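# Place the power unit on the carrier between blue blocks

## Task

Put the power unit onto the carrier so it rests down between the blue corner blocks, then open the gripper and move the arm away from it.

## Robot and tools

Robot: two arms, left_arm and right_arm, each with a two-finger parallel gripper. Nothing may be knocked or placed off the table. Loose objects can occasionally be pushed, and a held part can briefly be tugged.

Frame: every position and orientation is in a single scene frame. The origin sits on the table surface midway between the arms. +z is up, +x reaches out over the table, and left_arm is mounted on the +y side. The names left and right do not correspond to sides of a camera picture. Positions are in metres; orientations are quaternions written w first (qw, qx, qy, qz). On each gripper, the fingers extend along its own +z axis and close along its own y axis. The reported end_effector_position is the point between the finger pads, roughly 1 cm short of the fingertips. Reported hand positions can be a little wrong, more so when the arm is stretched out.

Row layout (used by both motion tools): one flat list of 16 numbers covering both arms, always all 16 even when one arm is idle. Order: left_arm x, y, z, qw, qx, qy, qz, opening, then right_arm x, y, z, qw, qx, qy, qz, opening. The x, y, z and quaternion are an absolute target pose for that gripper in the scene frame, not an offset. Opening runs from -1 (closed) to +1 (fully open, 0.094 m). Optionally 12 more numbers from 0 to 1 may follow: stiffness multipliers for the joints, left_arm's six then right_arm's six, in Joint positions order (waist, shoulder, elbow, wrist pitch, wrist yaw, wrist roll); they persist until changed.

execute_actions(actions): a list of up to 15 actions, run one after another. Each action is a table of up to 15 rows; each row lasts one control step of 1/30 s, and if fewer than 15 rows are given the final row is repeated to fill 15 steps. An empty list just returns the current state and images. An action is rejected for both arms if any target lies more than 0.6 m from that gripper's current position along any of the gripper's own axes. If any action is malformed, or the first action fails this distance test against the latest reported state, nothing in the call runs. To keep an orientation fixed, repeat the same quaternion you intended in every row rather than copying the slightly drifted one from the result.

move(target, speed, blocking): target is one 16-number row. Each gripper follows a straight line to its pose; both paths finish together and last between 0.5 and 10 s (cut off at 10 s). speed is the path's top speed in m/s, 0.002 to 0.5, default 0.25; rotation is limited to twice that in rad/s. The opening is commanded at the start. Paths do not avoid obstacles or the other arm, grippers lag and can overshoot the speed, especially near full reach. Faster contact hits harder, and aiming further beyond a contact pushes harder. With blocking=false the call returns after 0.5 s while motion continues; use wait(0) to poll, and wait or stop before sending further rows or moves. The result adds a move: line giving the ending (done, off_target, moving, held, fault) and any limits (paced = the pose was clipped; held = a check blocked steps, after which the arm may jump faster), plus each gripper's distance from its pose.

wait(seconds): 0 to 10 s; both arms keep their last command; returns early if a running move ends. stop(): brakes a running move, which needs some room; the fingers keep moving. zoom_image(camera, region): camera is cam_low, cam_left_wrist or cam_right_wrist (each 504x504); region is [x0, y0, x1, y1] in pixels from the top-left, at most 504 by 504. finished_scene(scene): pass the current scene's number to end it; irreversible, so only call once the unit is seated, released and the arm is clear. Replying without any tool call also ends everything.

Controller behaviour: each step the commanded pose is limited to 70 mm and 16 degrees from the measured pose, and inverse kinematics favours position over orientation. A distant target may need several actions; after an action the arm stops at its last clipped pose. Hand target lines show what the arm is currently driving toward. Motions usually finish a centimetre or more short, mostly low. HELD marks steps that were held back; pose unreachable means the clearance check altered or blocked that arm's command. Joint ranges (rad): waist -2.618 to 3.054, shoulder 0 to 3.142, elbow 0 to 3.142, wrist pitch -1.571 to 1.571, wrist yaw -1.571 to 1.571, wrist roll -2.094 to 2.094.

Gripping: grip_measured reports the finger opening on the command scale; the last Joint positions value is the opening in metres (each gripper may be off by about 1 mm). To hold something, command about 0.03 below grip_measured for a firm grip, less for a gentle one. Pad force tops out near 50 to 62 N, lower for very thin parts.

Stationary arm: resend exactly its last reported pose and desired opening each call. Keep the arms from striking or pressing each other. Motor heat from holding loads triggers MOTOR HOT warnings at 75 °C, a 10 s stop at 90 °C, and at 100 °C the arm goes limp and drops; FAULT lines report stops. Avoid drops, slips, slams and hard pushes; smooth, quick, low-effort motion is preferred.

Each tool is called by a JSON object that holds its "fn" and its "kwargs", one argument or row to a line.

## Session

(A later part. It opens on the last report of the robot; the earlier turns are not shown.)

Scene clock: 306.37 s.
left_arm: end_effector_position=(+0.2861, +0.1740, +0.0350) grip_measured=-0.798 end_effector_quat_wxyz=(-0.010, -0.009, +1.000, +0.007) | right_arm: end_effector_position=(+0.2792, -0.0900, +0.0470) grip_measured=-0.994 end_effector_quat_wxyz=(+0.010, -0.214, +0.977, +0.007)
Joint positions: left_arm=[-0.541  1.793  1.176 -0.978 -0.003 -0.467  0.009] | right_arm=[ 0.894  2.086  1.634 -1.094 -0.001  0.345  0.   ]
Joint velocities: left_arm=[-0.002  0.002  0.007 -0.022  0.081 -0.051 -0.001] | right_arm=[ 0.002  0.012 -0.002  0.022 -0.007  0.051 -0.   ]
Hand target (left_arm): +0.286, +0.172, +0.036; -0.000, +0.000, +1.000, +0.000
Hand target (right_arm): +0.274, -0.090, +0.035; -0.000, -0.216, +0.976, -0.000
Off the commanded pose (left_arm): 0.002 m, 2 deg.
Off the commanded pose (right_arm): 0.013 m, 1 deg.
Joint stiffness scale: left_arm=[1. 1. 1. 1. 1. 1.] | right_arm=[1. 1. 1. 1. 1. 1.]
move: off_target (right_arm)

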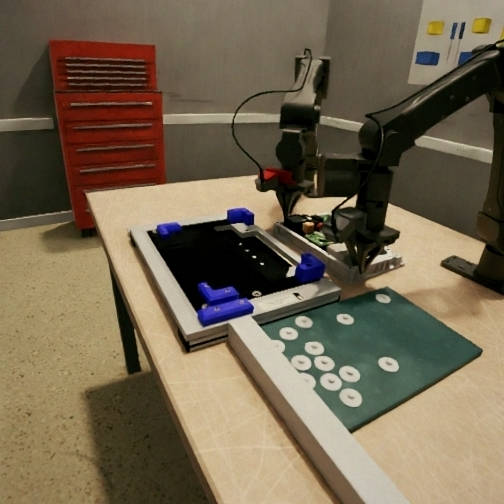

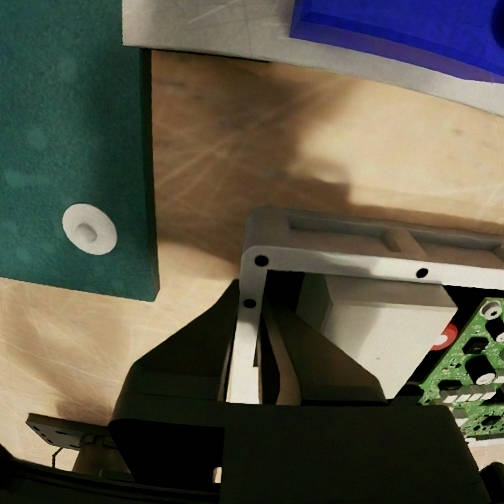

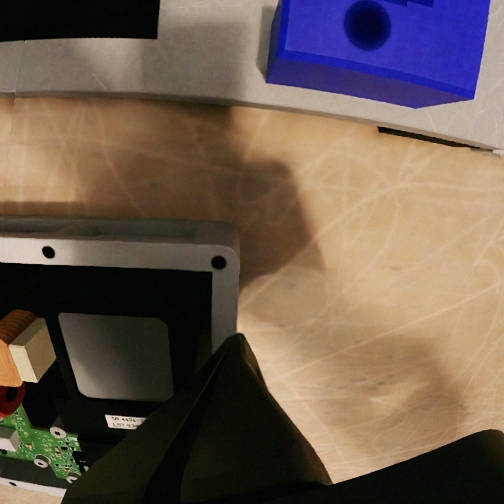

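{"fn": "move", "kwargs": {
  "target": [0.286,0.172,0.036,0,0,1,0,-1,0.272,-0.135,0.07,0,0.537,0.843,0,0.2],
  "speed": 0.08
}}

{"fn": "move", "kwargs": {
  "target": [0.286,0.172,0.036,0,0,1,0,-1,0.272,-0.135,0.022,0,0.537,0.843,0,0.2],
  "speed": 0.05
}}

{"fn": "move", "kwargs": {
  "target": [0.286,0.172,0.036,0,0,1,0,-1,0.272,-0.085,0.022,0,0.537,0.843,0,0.2],
  "speed": 0.03
}}

{"fn": "move", "kwargs": {
  "target": [0.286,0.172,0.116,0,0,1,0,-1,0.272,-0.085,0.102,0,0.537,0.843,0,0.2],
  "speed": 0.03
}}

Scene clock: 331.17 s.
left_arm: end_effector_position=(+0.2860, +0.1742, +0.0350) grip_measured=-0.798 end_effector_quat_wxyz=(-0.011, -0.010, +1.000, +0.006) | right_arm: end_effector_position=(+0.2757, -0.1270, +0.0670) grip_measured=+0.198 end_effector_quat_wxyz=(+0.005, +0.529, +0.849, +0.007)
Joint positions: left_arm=[-0.54   1.793  1.176 -0.979 -0.002 -0.467  0.009] | right_arm=[ 0.834  1.972  1.547 -1.129  0.006  1.832  0.056]
Joint velocities: left_arm=[ 0.002  0.012 -0.027 -0.081 -0.051 -0.007 -0.   ] | right_arm=[ 0.007  0.002  0.002  0.022  0.007 -0.022 -0.001]
Hand target (left_arm): +0.286, +0.172, +0.036; -0.000, -0.000, +1.000, +0.000
Hand target (right_arm): +0.271, -0.135, +0.070; +0.000, +0.537, +0.843, +0.000
Off the commanded pose (left_arm): 0.002 m, 2 deg.
Off the commanded pose (right_arm): 0.009 m, 2 deg.
Joint stiffness scale: left_arm=[1. 1. 1. 1. 1. 1.] | right_arm=[1. 1. 1. 1. 1. 1.]
move: done

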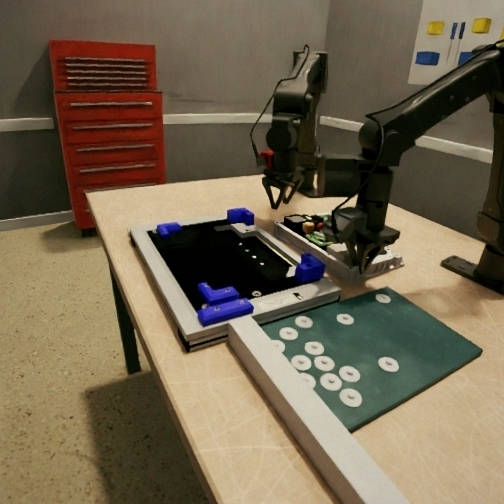

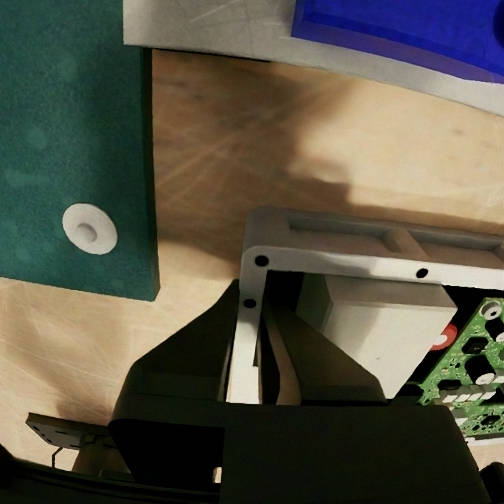

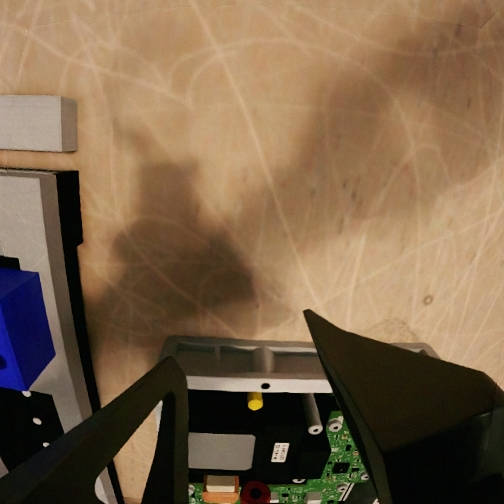

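Scene clock: 332.53 s.
left_arm: end_effector_position=(+0.2860, +0.1742, +0.0350) grip_measured=-0.798 end_effector_quat_wxyz=(-0.011, -0.010, +1.000, +0.006) | right_arm: end_effector_position=(+0.2733, -0.1291, +0.0300) grip_measured=+0.198 end_effector_quat_wxyz=(+0.007, +0.530, +0.848, +0.011)
Joint positions: left_arm=[-0.54   1.793  1.176 -0.979 -0.002 -0.467  0.009] | right_arm=[ 0.834  1.988  1.419 -0.976  0.006  1.833  0.056]
Joint velocities: left_arm=[-0.012 -0.007 -0.012  0.037  0.037  0.007 -0.001] | right_arm=[-0.017 -0.002  0.002  0.066 -0.066 -0.022  0.001]
Hand target (left_arm): +0.286, +0.172, +0.036; -0.000, -0.000, +1.000, +0.000
Hand target (right_arm): +0.272, -0.135, +0.022; +0.000, +0.537, +0.843, -0.000
Off the commanded pose (left_arm): 0.002 m, 2 deg.
Off the commanded pose (right_arm): 0.010 m, 2 deg.
Joint stiffness scale: left_arm=[1. 1. 1. 1. 1. 1.] | right_arm=[1. 1. 1. 1. 1. 1.]
move: done

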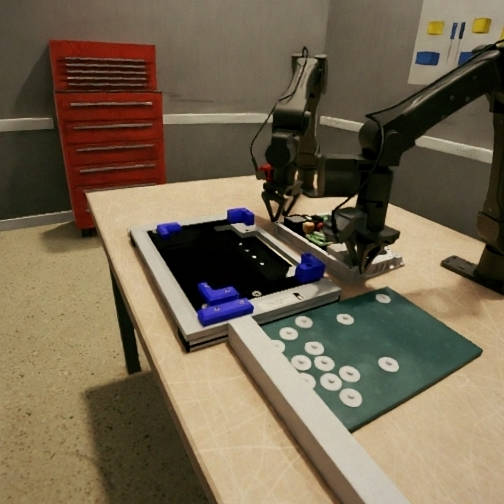

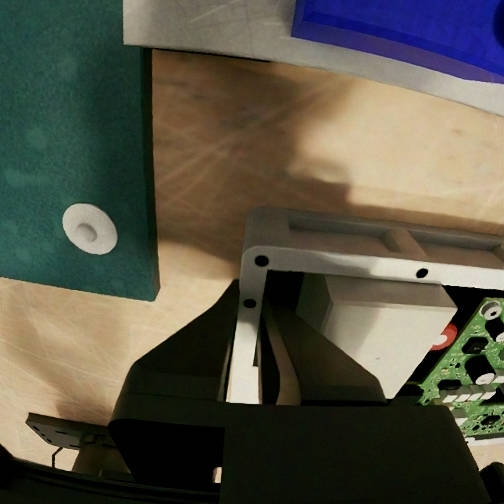

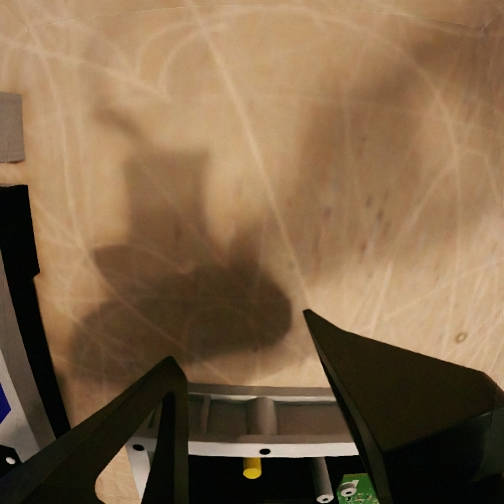

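Scene clock: 334.27 s.
left_arm: end_effector_position=(+0.2860, +0.1742, +0.0350) grip_measured=-0.798 end_effector_quat_wxyz=(-0.011, -0.010, +1.000, +0.006) | right_arm: end_effector_position=(+0.2750, -0.1129, +0.0317) grip_measured=+0.198 end_effector_quat_wxyz=(+0.019, +0.552, +0.833, -0.025)
Joint positions: left_arm=[-0.54   1.793  1.176 -0.979 -0.002 -0.467  0.009] | right_arm=[ 0.882  2.091  1.578 -1.099  0.048  1.936  0.056]
Joint velocities: left_arm=[-0.002 -0.002 -0.002  0.022  0.007  0.037 -0.   ] | right_arm=[ 0.017 -0.007 -0.012  0.022  0.051 -0.051 -0.   ]
Hand target (left_arm): +0.286, +0.172, +0.036; -0.000, +0.000, +1.000, +0.000
Hand target (right_arm): +0.272, -0.086, +0.023; -0.000, +0.537, +0.844, -0.001
Off the commanded pose (left_arm): 0.002 m, 2 deg.
Off the commanded pose (right_arm): 0.030 m, 4 deg.
Joint stiffness scale: left_arm=[1. 1. 1. 1. 1. 1.] | right_arm=[1. 1. 1. 1. 1. 1.]
move: off_target (right_arm)

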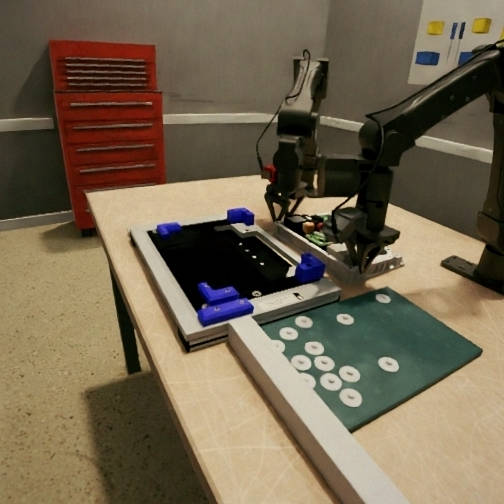

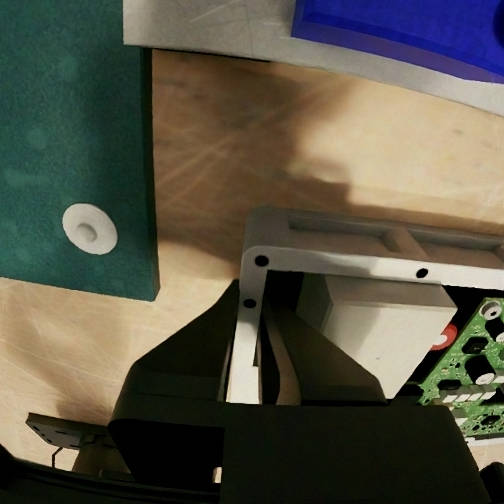

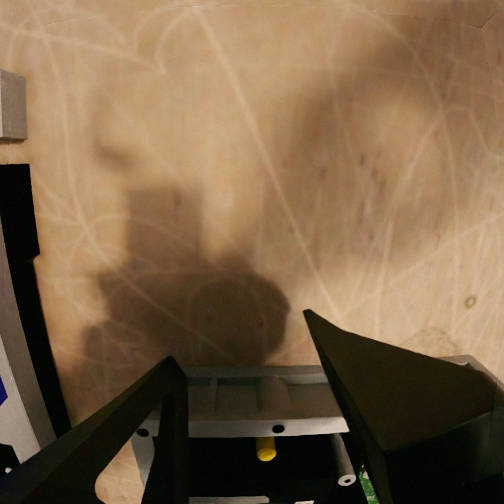

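Scene clock: 337.30 s.
left_arm: end_effector_position=(+0.2842, +0.1834, +0.0789) grip_measured=-0.798 end_effector_quat_wxyz=(-0.021, -0.010, +0.999, +0.035) | right_arm: end_effector_position=(+0.2772, -0.0881, +0.0949) grip_measured=+0.198 end_effector_quat_wxyz=(+0.003, +0.543, +0.840, -0.002)
Joint positions: left_arm=[-0.54   1.764  1.32  -1.195 -0.044 -0.469  0.009] | right_arm=[ 0.905  2.091  1.833 -1.315  0.007  1.936  0.056]
Joint velocities: left_arm=[-0.007  0.012  0.017  0.051 -0.095  0.051 -0.001] | right_arm=[ 0.007 -0.022  0.002  0.051 -0.022 -0.007 -0.001]
Hand target (left_arm): +0.284, +0.174, +0.114; +0.001, +0.001, +1.000, +0.000
Hand target (right_arm): +0.272, -0.085, +0.102; +0.000, +0.537, +0.844, -0.000
Off the commanded pose (left_arm): 0.039 m, 5 deg.
Off the commanded pose (right_arm): 0.009 m, 1 deg.
Joint stiffness scale: left_arm=[1. 1. 1. 1. 1. 1.] | right_arm=[1. 1. 1. 1. 1. 1.]
move: off_target (left_arm)

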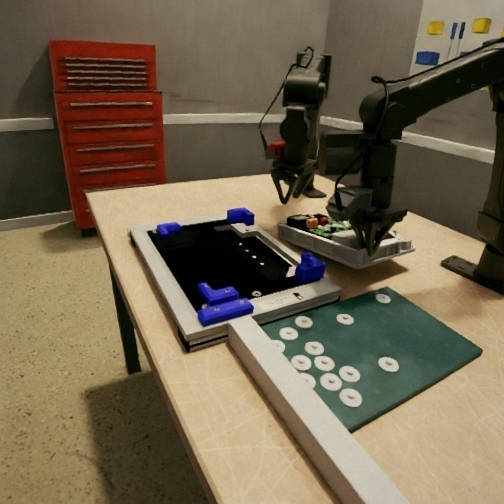

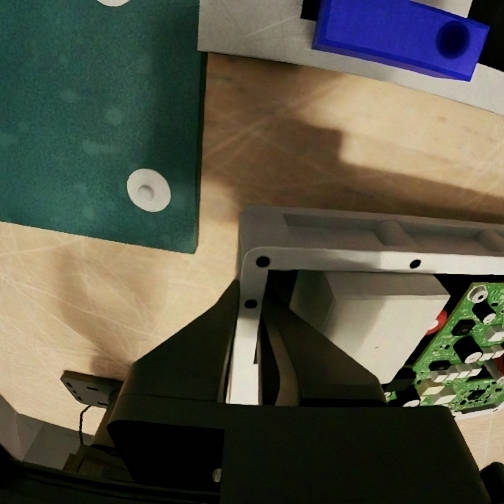

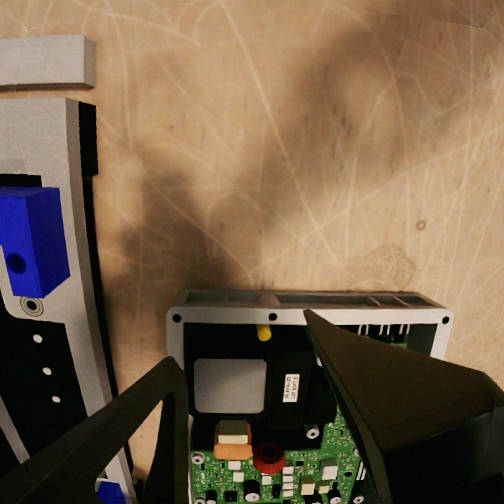

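{"fn": "move", "kwargs": {
  "target": [0.286,0.172,0.036,0,0,1,0,-1,0.22,-0.05,0.11,0,0.537,0.843,0,-0.2],
  "speed": 0.05
}}

Scene clock: 345.17 s.
left_arm: end_effector_position=(+0.2835, +0.1747, +0.0351) grip_measured=-0.798 end_effector_quat_wxyz=(-0.014, -0.005, +1.000, +0.006) | right_arm: end_effector_position=(+0.2245, -0.0504, +0.1004) grip_measured=-0.198 end_effector_quat_wxyz=(+0.002, +0.536, +0.844, -0.005)
Joint positions: left_arm=[-0.54   1.789  1.171 -0.983  0.002 -0.458  0.009] | right_arm=[ 1.065  2.076  1.833 -1.338  0.005  2.081  0.038]
Joint velocities: left_arm=[-0.002 -0.017  0.002 -0.037 -0.022  0.007 -0.   ] | right_arm=[-0.012 -0.017 -0.007 -0.007  0.037  0.022 -0.001]
Hand target (left_arm): +0.287, +0.172, +0.036; -0.000, +0.000, +1.000, +0.000
Hand target (right_arm): +0.220, -0.050, +0.110; -0.000, +0.537, +0.843, -0.001
Off the commanded pose (left_arm): 0.004 m, 2 deg.
Off the commanded pose (right_arm): 0.011 m, 1 deg.
Joint stiffness scale: left_arm=[1. 1. 1. 1. 1. 1.] | right_arm=[1. 1. 1. 1. 1. 1.]
move: off_target (right_arm)

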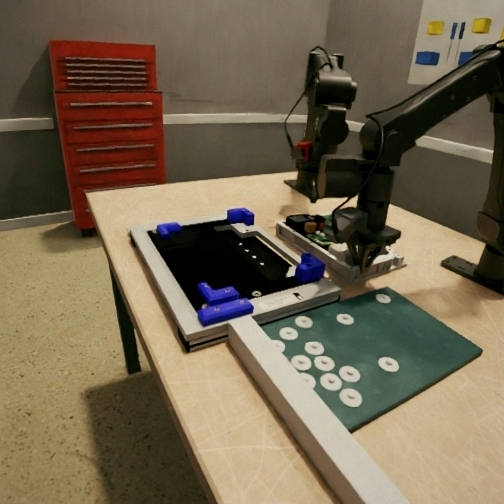

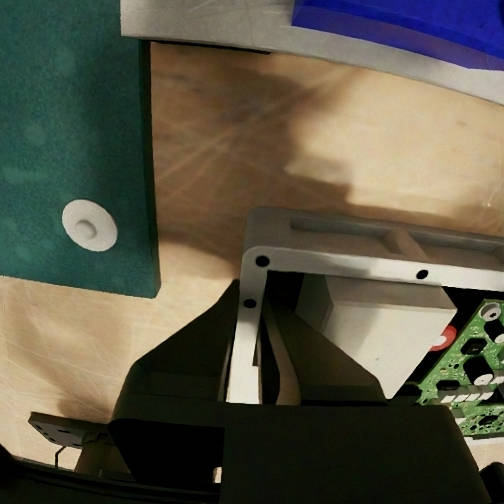

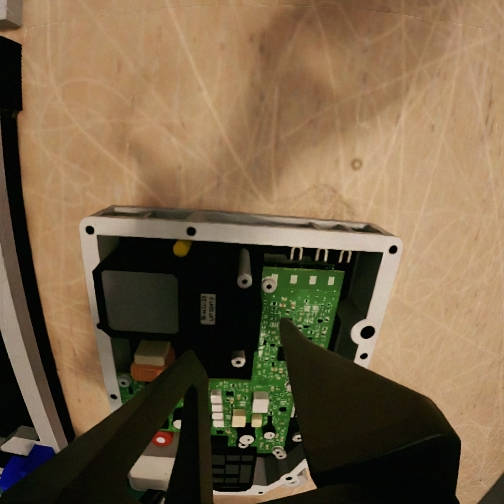

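{"fn": "move", "kwargs": {
  "target": [0.286,0.172,0.036,0,0,1,0,-1,0.18,-0.06,0.09,0,-0.843,0.537,0,-0.2],
  "speed": 0.05
}}

Scene clock: 364.20 s.
left_arm: end_effector_position=(+0.2835, +0.1747, +0.0351) grip_measured=-0.798 end_effector_quat_wxyz=(-0.014, -0.005, +1.000, +0.006) | right_arm: end_effector_position=(+0.2137, -0.0473, +0.1003) grip_measured=-0.198 end_effector_quat_wxyz=(-0.163, +0.582, +0.796, -0.003)
Joint positions: left_arm=[-0.54   1.789  1.171 -0.984  0.002 -0.458  0.009] | right_arm=[ 0.945  2.076  1.795 -1.332 -0.324  2.084  0.038]
Joint velocities: left_arm=[-0.007 -0.017 -0.012  0.037 -0.007 -0.022 -0.   ] | right_arm=[-0.012  0.022  0.007 -0.007 -0.066  0.051 -0.   ]
Hand target (left_arm): +0.284, +0.174, +0.035; -0.010, -0.004, +1.000, +0.004
Hand target (right_arm): +0.211, -0.053, +0.098; -0.171, +0.591, +0.788, -0.015
Off the commanded pose (left_arm): 0.004 m, 2 deg.
Off the commanded pose (right_arm): 0.037 m, 173 deg.
Joint stiffness scale: left_arm=[1. 1. 1. 1. 1. 1.] | right_arm=[1. 1. 1. 1. 1. 1.]
joint sent to its limit (right arm) — the command would take joint 6 (wrist roll) past its upper limit, so that joint was sent only as far as its limit.
move: off_target (right_arm; path cut at 10 s); limits=paced

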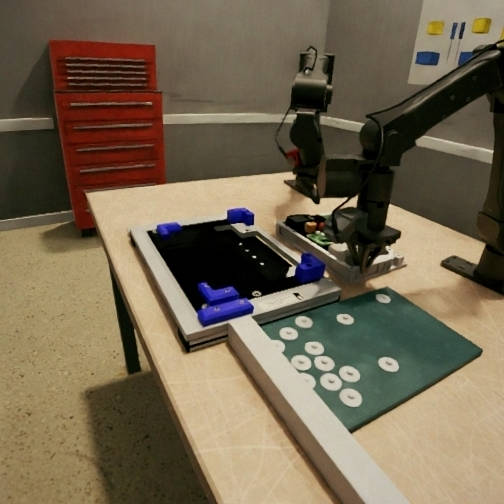

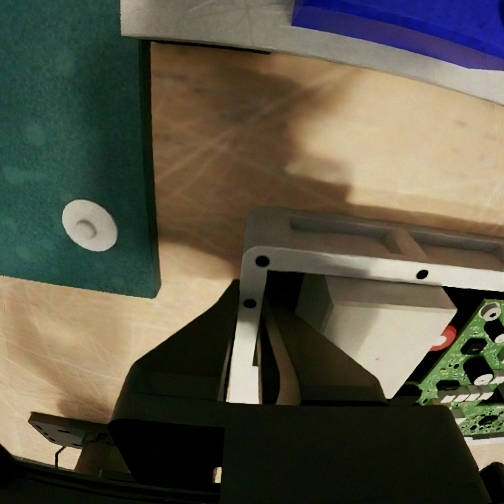

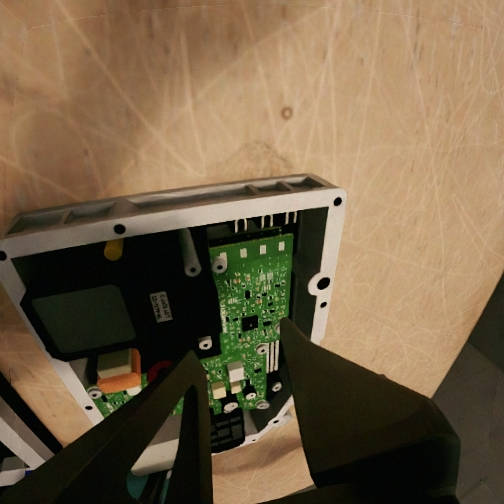

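Go via an intermediate rotation.

{"fn": "move", "kwargs": {
  "target": [0.286,0.172,0.036,0,0,1,0,-1,0.2,-0.08,0.12,0,-0.216,0.976,0,-0.2],
  "speed": 0.3
}}

{"fn": "move", "kwargs": {
  "target": [0.286,0.172,0.036,0,0,1,0,-1,0.18,-0.07,0.1,0,-0.843,0.537,0,-0.2],
  "speed": 0.3
}}

Scene clock: 374.33 s.
left_arm: end_effector_position=(+0.2835, +0.1747, +0.0351) grip_measured=-0.798 end_effector_quat_wxyz=(-0.014, -0.005, +1.000, +0.006) | right_arm: end_effector_position=(+0.2005, -0.0793, +0.1162) grip_measured=-0.198 end_effector_quat_wxyz=(-0.012, -0.207, +0.978, +0.000)
Joint positions: left_arm=[-0.54   1.789  1.171 -0.983  0.002 -0.458  0.009] | right_arm=[ 1.062  1.927  1.681 -1.342 -0.017  0.527  0.038]
Joint velocities: left_arm=[ 0.017  0.017 -0.002 -0.007 -0.007 -0.007 -0.   ] | right_arm=[-0.017 -0.012  0.017 -0.037  0.066 -0.11  -0.001]
Hand target (left_arm): +0.286, +0.172, +0.036; -0.000, +0.000, +1.000, +0.000
Hand target (right_arm): +0.199, -0.080, +0.119; -0.001, -0.216, +0.976, -0.001
Off the commanded pose (left_arm): 0.004 m, 2 deg.
Off the commanded pose (right_arm): 0.004 m, 2 deg.
Joint stiffness scale: left_arm=[1. 1. 1. 1. 1. 1.] | right_arm=[1. 1. 1. 1. 1. 1.]
move: done

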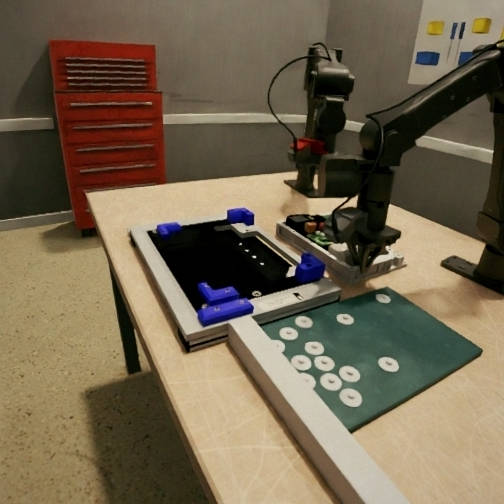

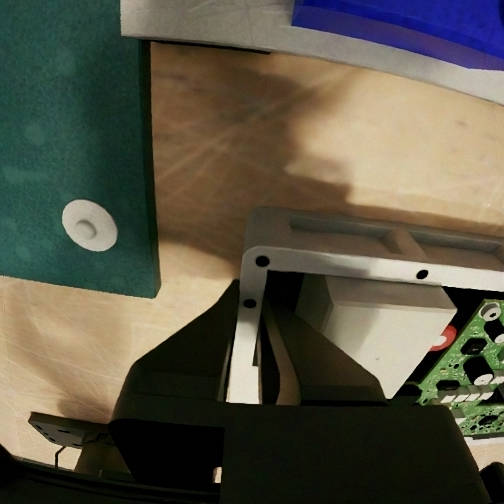

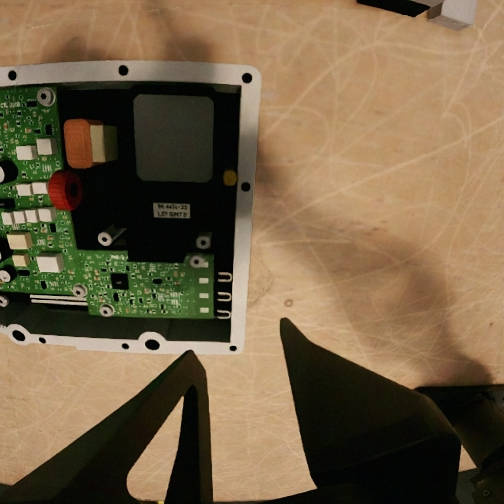

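Scene clock: 377.60 s.
left_arm: end_effector_position=(+0.2835, +0.1747, +0.0351) grip_measured=-0.798 end_effector_quat_wxyz=(-0.014, -0.005, +1.000, +0.006) | right_arm: end_effector_position=(+0.1825, -0.0702, +0.0944) grip_measured=-0.198 end_effector_quat_wxyz=(+0.011, +0.838, -0.545, -0.003)
Joint positions: left_arm=[-0.54   1.789  1.171 -0.983  0.002 -0.458  0.009] | right_arm=[ 1.123  1.927  1.594 -1.261 -0.006 -0.983  0.038]
Joint velocities: left_arm=[ 0.007 -0.002  0.002 -0.007  0.051 -0.022 -0.   ] | right_arm=[ 0.002 -0.007 -0.002 -0.007  0.066 -0.037  0.   ]
Hand target (left_arm): +0.286, +0.172, +0.036; -0.000, +0.000, +1.000, +0.000
Hand target (right_arm): +0.180, -0.070, +0.100; +0.001, +0.844, -0.537, +0.000
Off the commanded pose (left_arm): 0.004 m, 2 deg.
Off the commanded pose (right_arm): 0.006 m, 2 deg.
Joint stiffness scale: left_arm=[1. 1. 1. 1. 1. 1.] | right_arm=[1. 1. 1. 1. 1. 1.]
move: done

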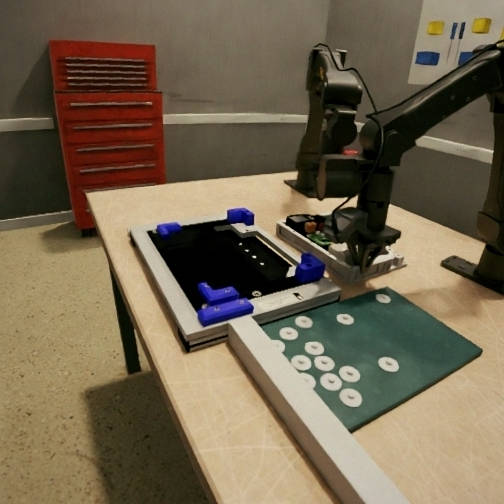

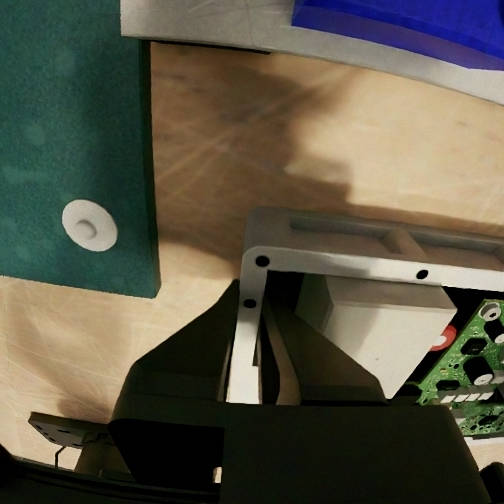

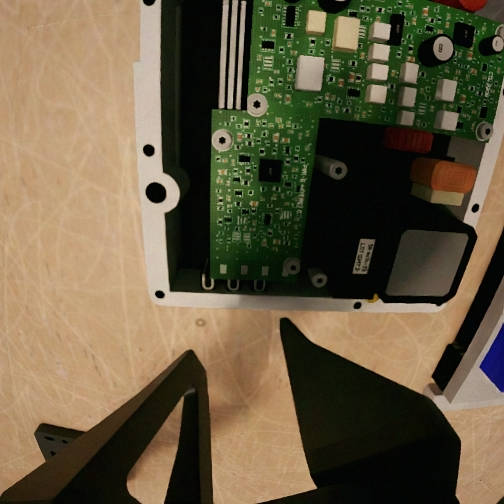

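{"fn": "move", "kwargs": {
  "target": [0.286,0.172,0.036,0,0,1,0,-1,0.15,-0.035,0.07,0,-0.843,0.537,0,-0.35],
  "speed": 0.08
}}

Scene clock: 386.73 s.
left_arm: end_effector_position=(+0.2835, +0.1747, +0.0351) grip_measured=-0.798 end_effector_quat_wxyz=(-0.014, -0.005, +1.000, +0.006) | right_arm: end_effector_position=(+0.1520, -0.0342, +0.0772) grip_measured=-0.348 end_effector_quat_wxyz=(-0.006, +0.844, -0.536, -0.004)
Joint positions: left_arm=[-0.54   1.789  1.171 -0.983  0.002 -0.458  0.009] | right_arm=[ 1.244  1.968  1.583 -1.174 -0.006 -0.884  0.031]
Joint velocities: left_arm=[ 0.012 -0.007 -0.012 -0.037  0.037  0.051  0.   ] | right_arm=[-0.007  0.007  0.012 -0.007  0.037  0.022  0.   ]
Hand target (left_arm): +0.286, +0.172, +0.036; -0.000, +0.000, +1.000, +0.000
Hand target (right_arm): +0.150, -0.035, +0.070; +0.001, +0.844, -0.537, +0.000
Off the commanded pose (left_arm): 0.004 m, 2 deg.
Off the commanded pose (right_arm): 0.008 m, 1 deg.
Joint stiffness scale: left_arm=[1. 1. 1. 1. 1. 1.] | right_arm=[1. 1. 1. 1. 1. 1.]
move: done

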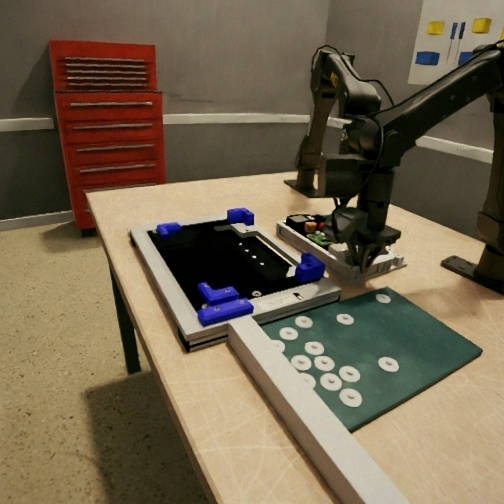

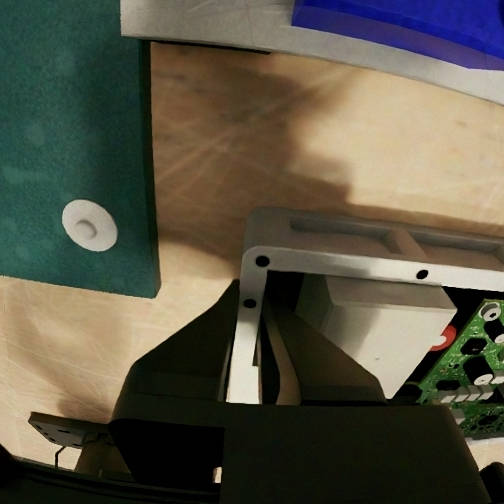

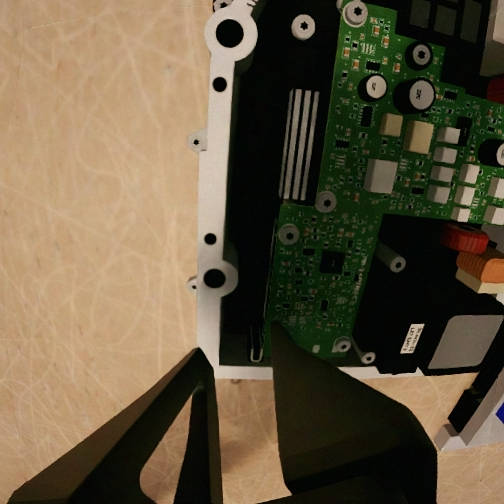

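{"fn": "move", "kwargs": {
  "target": [0.286,0.172,0.036,0,0,1,0,-1,0.14,-0.012,0.07,0,-0.843,0.537,0,-0.35],
  "speed": 0.04
}}

{"fn": "move", "kwargs": {
  "target": [0.286,0.172,0.036,0,0,1,0,-1,0.14,-0.012,0.03,0,-0.843,0.537,0,-0.35],
  "speed": 0.03
}}

{"fn": "move", "kwargs": {
  "target": [0.286,0.172,0.036,0,0,1,0,-1,0.14,-0.012,0.035,0,-0.843,0.537,0,-1],
  "speed": 0.03
}}

Scene clock: 398.73 s.
left_arm: end_effector_position=(+0.2835, +0.1747, +0.0351) grip_measured=-0.798 end_effector_quat_wxyz=(-0.014, -0.005, +1.000, +0.006) | right_arm: end_effector_position=(+0.1419, -0.0139, +0.0713) grip_measured=-0.348 end_effector_quat_wxyz=(-0.005, +0.843, -0.537, -0.004)
Joint positions: left_arm=[-0.54   1.789  1.171 -0.983  0.002 -0.458  0.009] | right_arm=[ 1.289  2.03   1.648 -1.179 -0.006 -0.835  0.031]
Joint velocities: left_arm=[-0.017 -0.002  0.007 -0.007 -0.022  0.007 -0.   ] | right_arm=[-0.002  0.007  0.007 -0.022 -0.022 -0.081  0.   ]
Hand target (left_arm): +0.286, +0.172, +0.036; -0.000, +0.000, +1.000, +0.000
Hand target (right_arm): +0.140, -0.012, +0.070; -0.000, +0.843, -0.537, -0.000
Off the commanded pose (left_arm): 0.004 m, 2 deg.
Off the commanded pose (right_arm): 0.003 m, 1 deg.
Joint stiffness scale: left_arm=[1. 1. 1. 1. 1. 1.] | right_arm=[1. 1. 1. 1. 1. 1.]
move: done

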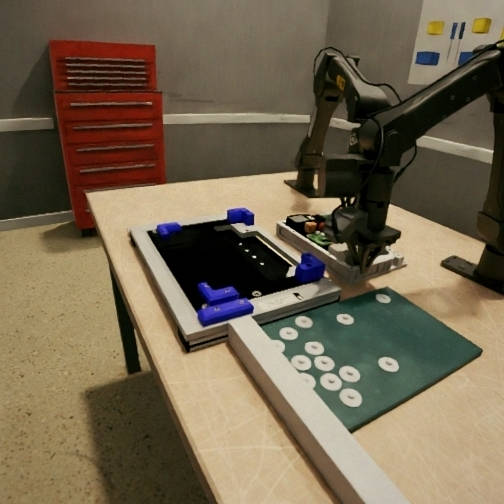

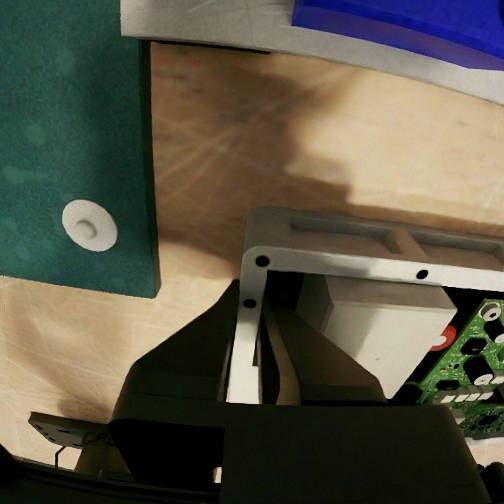

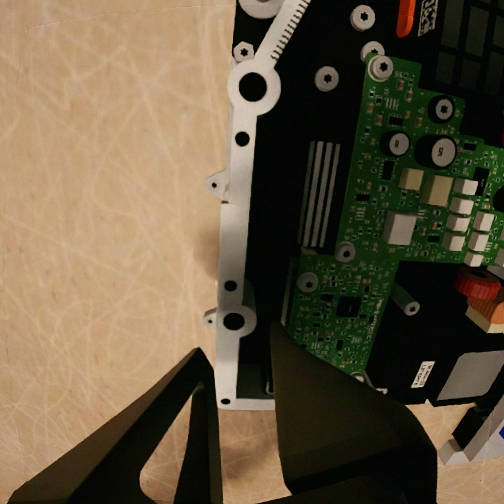

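Scene clock: 400.33 s.
left_arm: end_effector_position=(+0.2835, +0.1747, +0.0351) grip_measured=-0.798 end_effector_quat_wxyz=(-0.014, -0.005, +1.000, +0.006) | right_arm: end_effector_position=(+0.1425, -0.0126, +0.0451) grip_measured=-0.348 end_effector_quat_wxyz=(-0.006, +0.843, -0.538, -0.004)
Joint positions: left_arm=[-0.54   1.789  1.171 -0.983  0.002 -0.458  0.009] | right_arm=[ 1.289  2.052  1.575 -1.08  -0.006 -0.832  0.031]
Joint velocities: left_arm=[ 0.007 -0.002 -0.012  0.037 -0.081  0.022  0.001] | right_arm=[-0.007 -0.012  0.007  0.007 -0.081 -0.037 -0.001]
Hand target (left_arm): +0.286, +0.172, +0.036; -0.000, +0.000, +1.000, +0.000
Hand target (right_arm): +0.140, -0.013, +0.030; +0.001, +0.843, -0.537, +0.000
Off the commanded pose (left_arm): 0.004 m, 2 deg.
Off the commanded pose (right_arm): 0.015 m, 1 deg.
Joint stiffness scale: left_arm=[1. 1. 1. 1. 1. 1.] | right_arm=[1. 1. 1. 1. 1. 1.]
move: off_target (right_arm)

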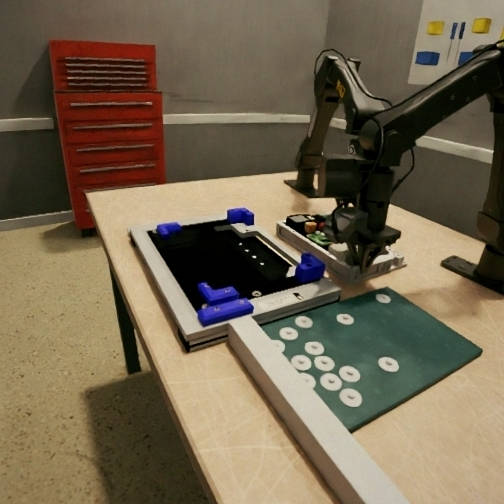

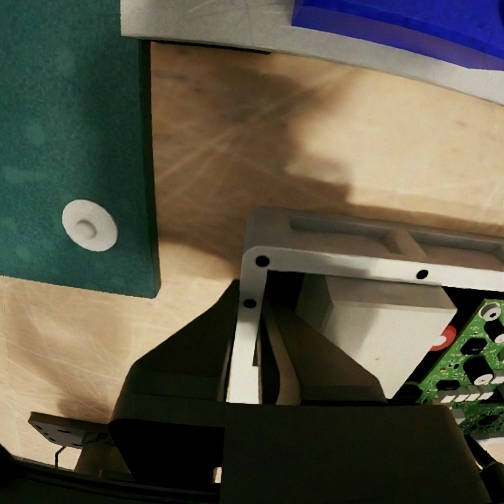

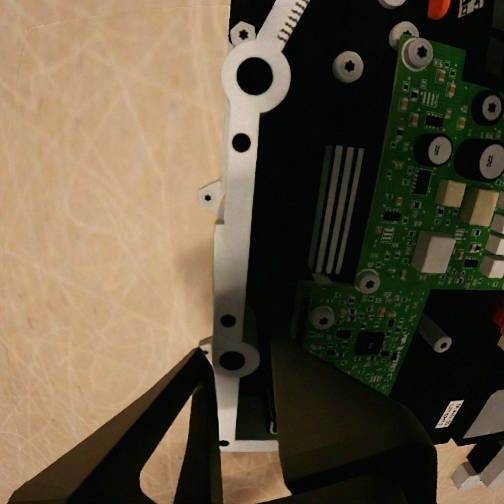

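Scene clock: 401.10 s.
left_arm: end_effector_position=(+0.2833, +0.1744, +0.0351) grip_measured=-0.798 end_effector_quat_wxyz=(-0.015, -0.006, +1.000, +0.005) | right_arm: end_effector_position=(+0.1430, -0.0081, +0.0469) grip_measured=-0.994 end_effector_quat_wxyz=(-0.013, +0.843, -0.538, -0.007)
Joint positions: left_arm=[-0.54   1.789  1.171 -0.984  0.005 -0.458  0.009] | right_arm=[ 1.291  2.052  1.583 -1.073 -0.009 -0.832  0.   ]
Joint velocities: left_arm=[ 0.007 -0.012  0.007  0.037  0.007 -0.022 -0.   ] | right_arm=[-0.002  0.012  0.002 -0.081 -0.037  0.037  0.   ]
Hand target (left_arm): +0.286, +0.172, +0.036; -0.000, -0.000, +1.000, +0.000
Hand target (right_arm): +0.140, -0.012, +0.035; -0.000, +0.843, -0.537, -0.000
Off the commanded pose (left_arm): 0.004 m, 2 deg.
Off the commanded pose (right_arm): 0.013 m, 2 deg.
Joint stiffness scale: left_arm=[1. 1. 1. 1. 1. 1.] | right_arm=[1. 1. 1. 1. 1. 1.]
move: off_target (right_arm)

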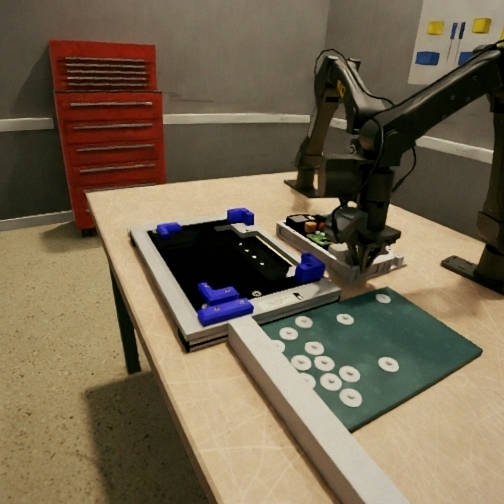

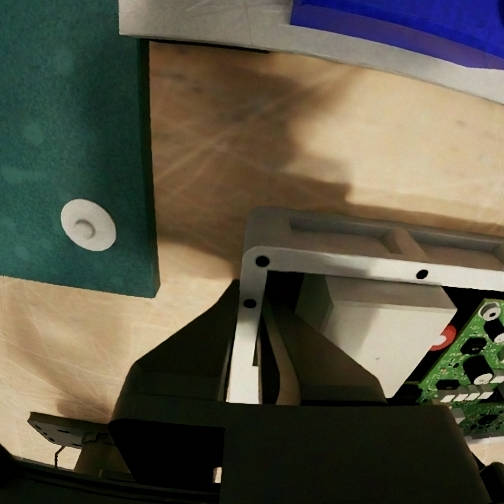

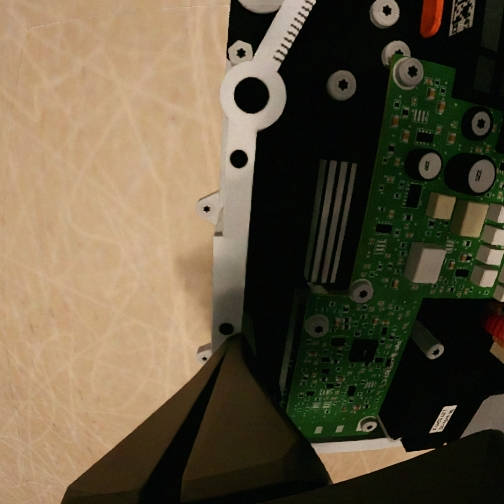

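{"fn": "move", "kwargs": {
  "target": [0.286,0.172,0.036,0,0,1,0,-1,0.139,0.022,0.075,0,-0.843,0.537,0,-0.25],
  "speed": 0.04
}}

{"fn": "move", "kwargs": {
  "target": [0.286,0.172,0.036,0,0,1,0,-1,0.139,0.022,0.03,0,-0.843,0.537,0,-0.25],
  "speed": 0.03
}}

{"fn": "move", "kwargs": {
  "target": [0.286,0.172,0.036,0,0,1,0,-1,0.139,0.022,0.035,0,-0.843,0.537,0,-1],
  "speed": 0.03
}}

Scene clock: 411.70 s.
left_arm: end_effector_position=(+0.2833, +0.1744, +0.0351) grip_measured=-0.798 end_effector_quat_wxyz=(-0.015, -0.005, +1.000, +0.004) | right_arm: end_effector_position=(+0.1414, +0.0203, +0.0773) grip_measured=-0.252 end_effector_quat_wxyz=(-0.005, +0.843, -0.538, -0.006)
Joint positions: left_arm=[-0.54   1.789  1.171 -0.984  0.005 -0.458  0.009] | right_arm=[ 1.321  2.157  1.866 -1.269 -0.009 -0.801  0.035]
Joint velocities: left_arm=[ 0.002 -0.002 -0.017 -0.022  0.007 -0.066 -0.   ] | right_arm=[-0.007  0.002  0.002 -0.037  0.066 -0.022 -0.   ]
Hand target (left_arm): +0.286, +0.172, +0.036; -0.000, +0.000, +1.000, -0.000
Hand target (right_arm): +0.139, +0.022, +0.075; +0.000, +0.843, -0.537, -0.000
Off the commanded pose (left_arm): 0.004 m, 2 deg.
Off the commanded pose (right_arm): 0.004 m, 1 deg.
Joint stiffness scale: left_arm=[1. 1. 1. 1. 1. 1.] | right_arm=[1. 1. 1. 1. 1. 1.]
move: done

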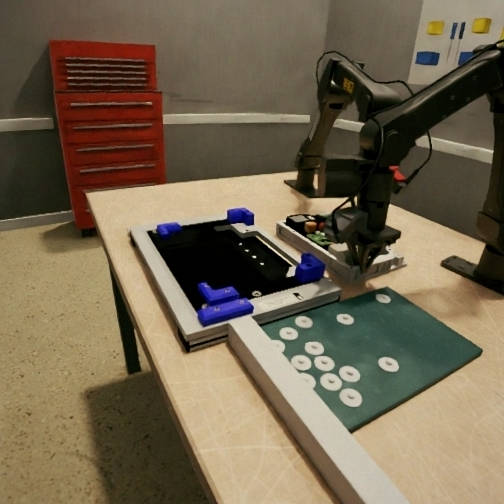

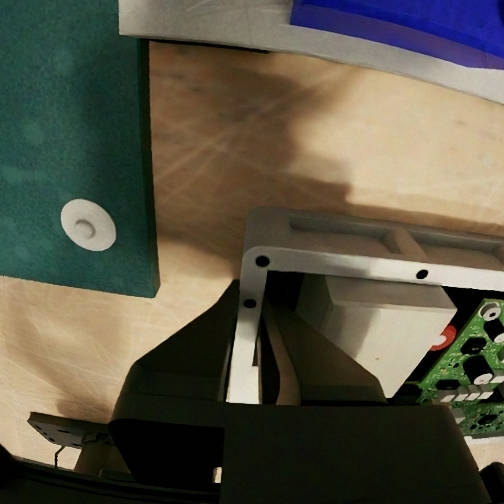

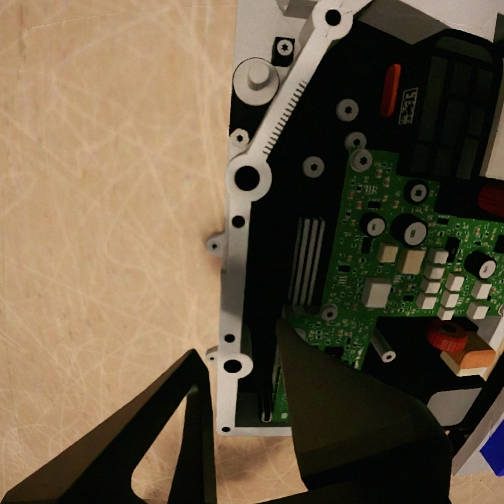

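Scene clock: 413.57 s.
left_arm: end_effector_position=(+0.2833, +0.1744, +0.0351) grip_measured=-0.798 end_effector_quat_wxyz=(-0.015, -0.005, +1.000, +0.004) | right_arm: end_effector_position=(+0.1425, +0.0231, +0.0394) grip_measured=-0.252 end_effector_quat_wxyz=(-0.008, +0.842, -0.539, -0.006)
Joint positions: left_arm=[-0.54   1.789  1.171 -0.984  0.005 -0.458  0.009] | right_arm=[ 1.321  2.183  1.756 -1.126 -0.009 -0.799  0.035]
Joint velocities: left_arm=[-0.022  0.017 -0.017 -0.022 -0.007 -0.022 -0.001] | right_arm=[-0.012  0.007 -0.002  0.007  0.051  0.007  0.   ]
Hand target (left_arm): +0.286, +0.172, +0.036; -0.000, +0.000, +1.000, +0.000
Hand target (right_arm): +0.139, +0.022, +0.030; +0.000, +0.843, -0.537, -0.000
Off the commanded pose (left_arm): 0.004 m, 2 deg.
Off the commanded pose (right_arm): 0.010 m, 1 deg.
Joint stiffness scale: left_arm=[1. 1. 1. 1. 1. 1.] | right_arm=[1. 1. 1. 1. 1. 1.]
move: done

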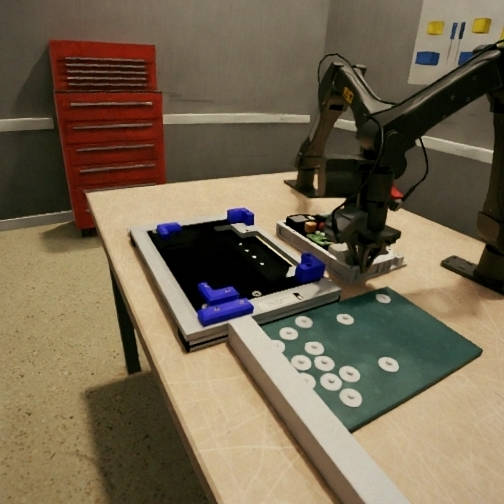

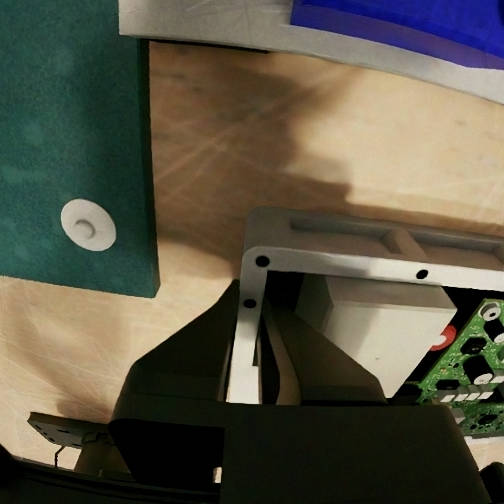

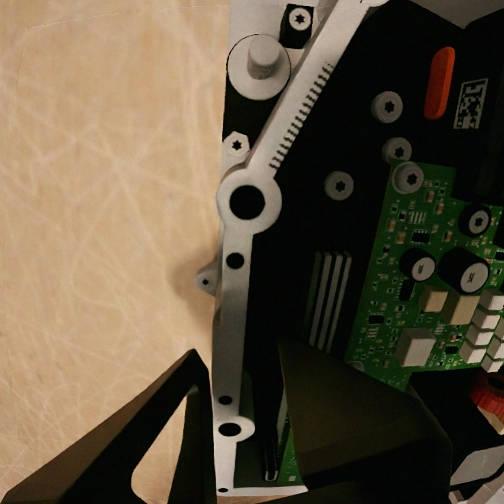

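Scene clock: 414.33 s.
left_arm: end_effector_position=(+0.2807, +0.1750, +0.0351) grip_measured=-0.798 end_effector_quat_wxyz=(-0.021, -0.014, +1.000, +0.004) | right_arm: end_effector_position=(+0.1394, +0.0176, +0.0393) grip_measured=-0.659 end_effector_quat_wxyz=(+0.006, +0.823, -0.568, -0.008)
Joint positions: left_arm=[-0.538  1.789  1.171 -0.994  0.01  -0.474  0.009] | right_arm=[ 1.319  2.183  1.755 -1.151 -0.017 -0.732  0.016]
Joint velocities: left_arm=[-0.027  0.002 -0.012 -0.007  0.007 -0.022 -0.   ] | right_arm=[-0.012 -0.027  0.007  0.007  0.051  0.022 -0.   ]
Hand target (left_arm): +0.286, +0.172, +0.036; -0.000, -0.000, +1.000, +0.000
Hand target (right_arm): +0.139, +0.022, +0.035; +0.001, +0.843, -0.538, +0.000
Off the commanded pose (left_arm): 0.006 m, 3 deg.
Off the commanded pose (right_arm): 0.006 m, 4 deg.
Joint stiffness scale: left_arm=[1. 1. 1. 1. 1. 1.] | right_arm=[1. 1. 1. 1. 1. 1.]
move: off_target (left_arm, right_arm)

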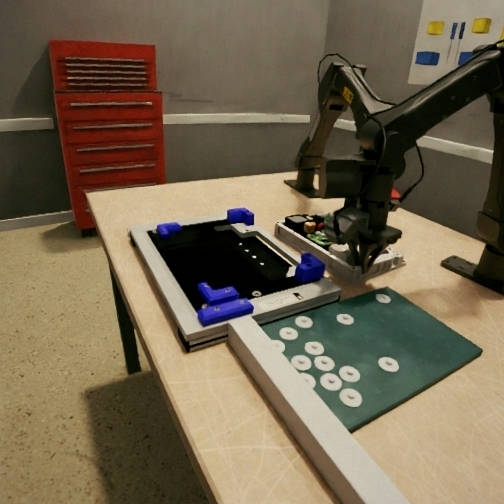

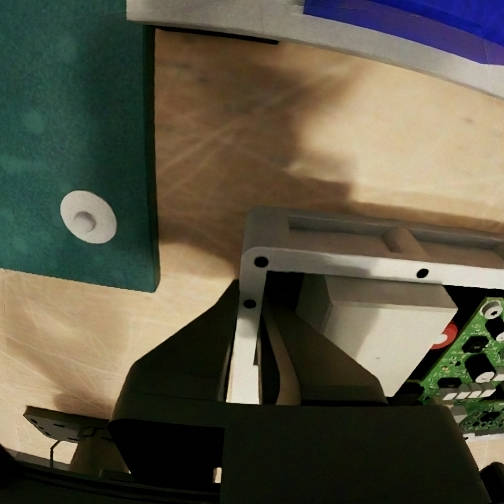

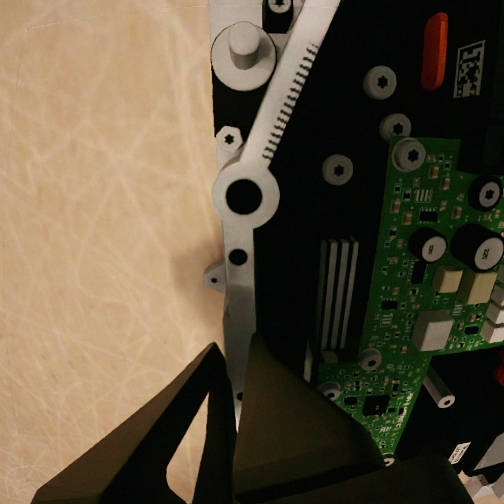

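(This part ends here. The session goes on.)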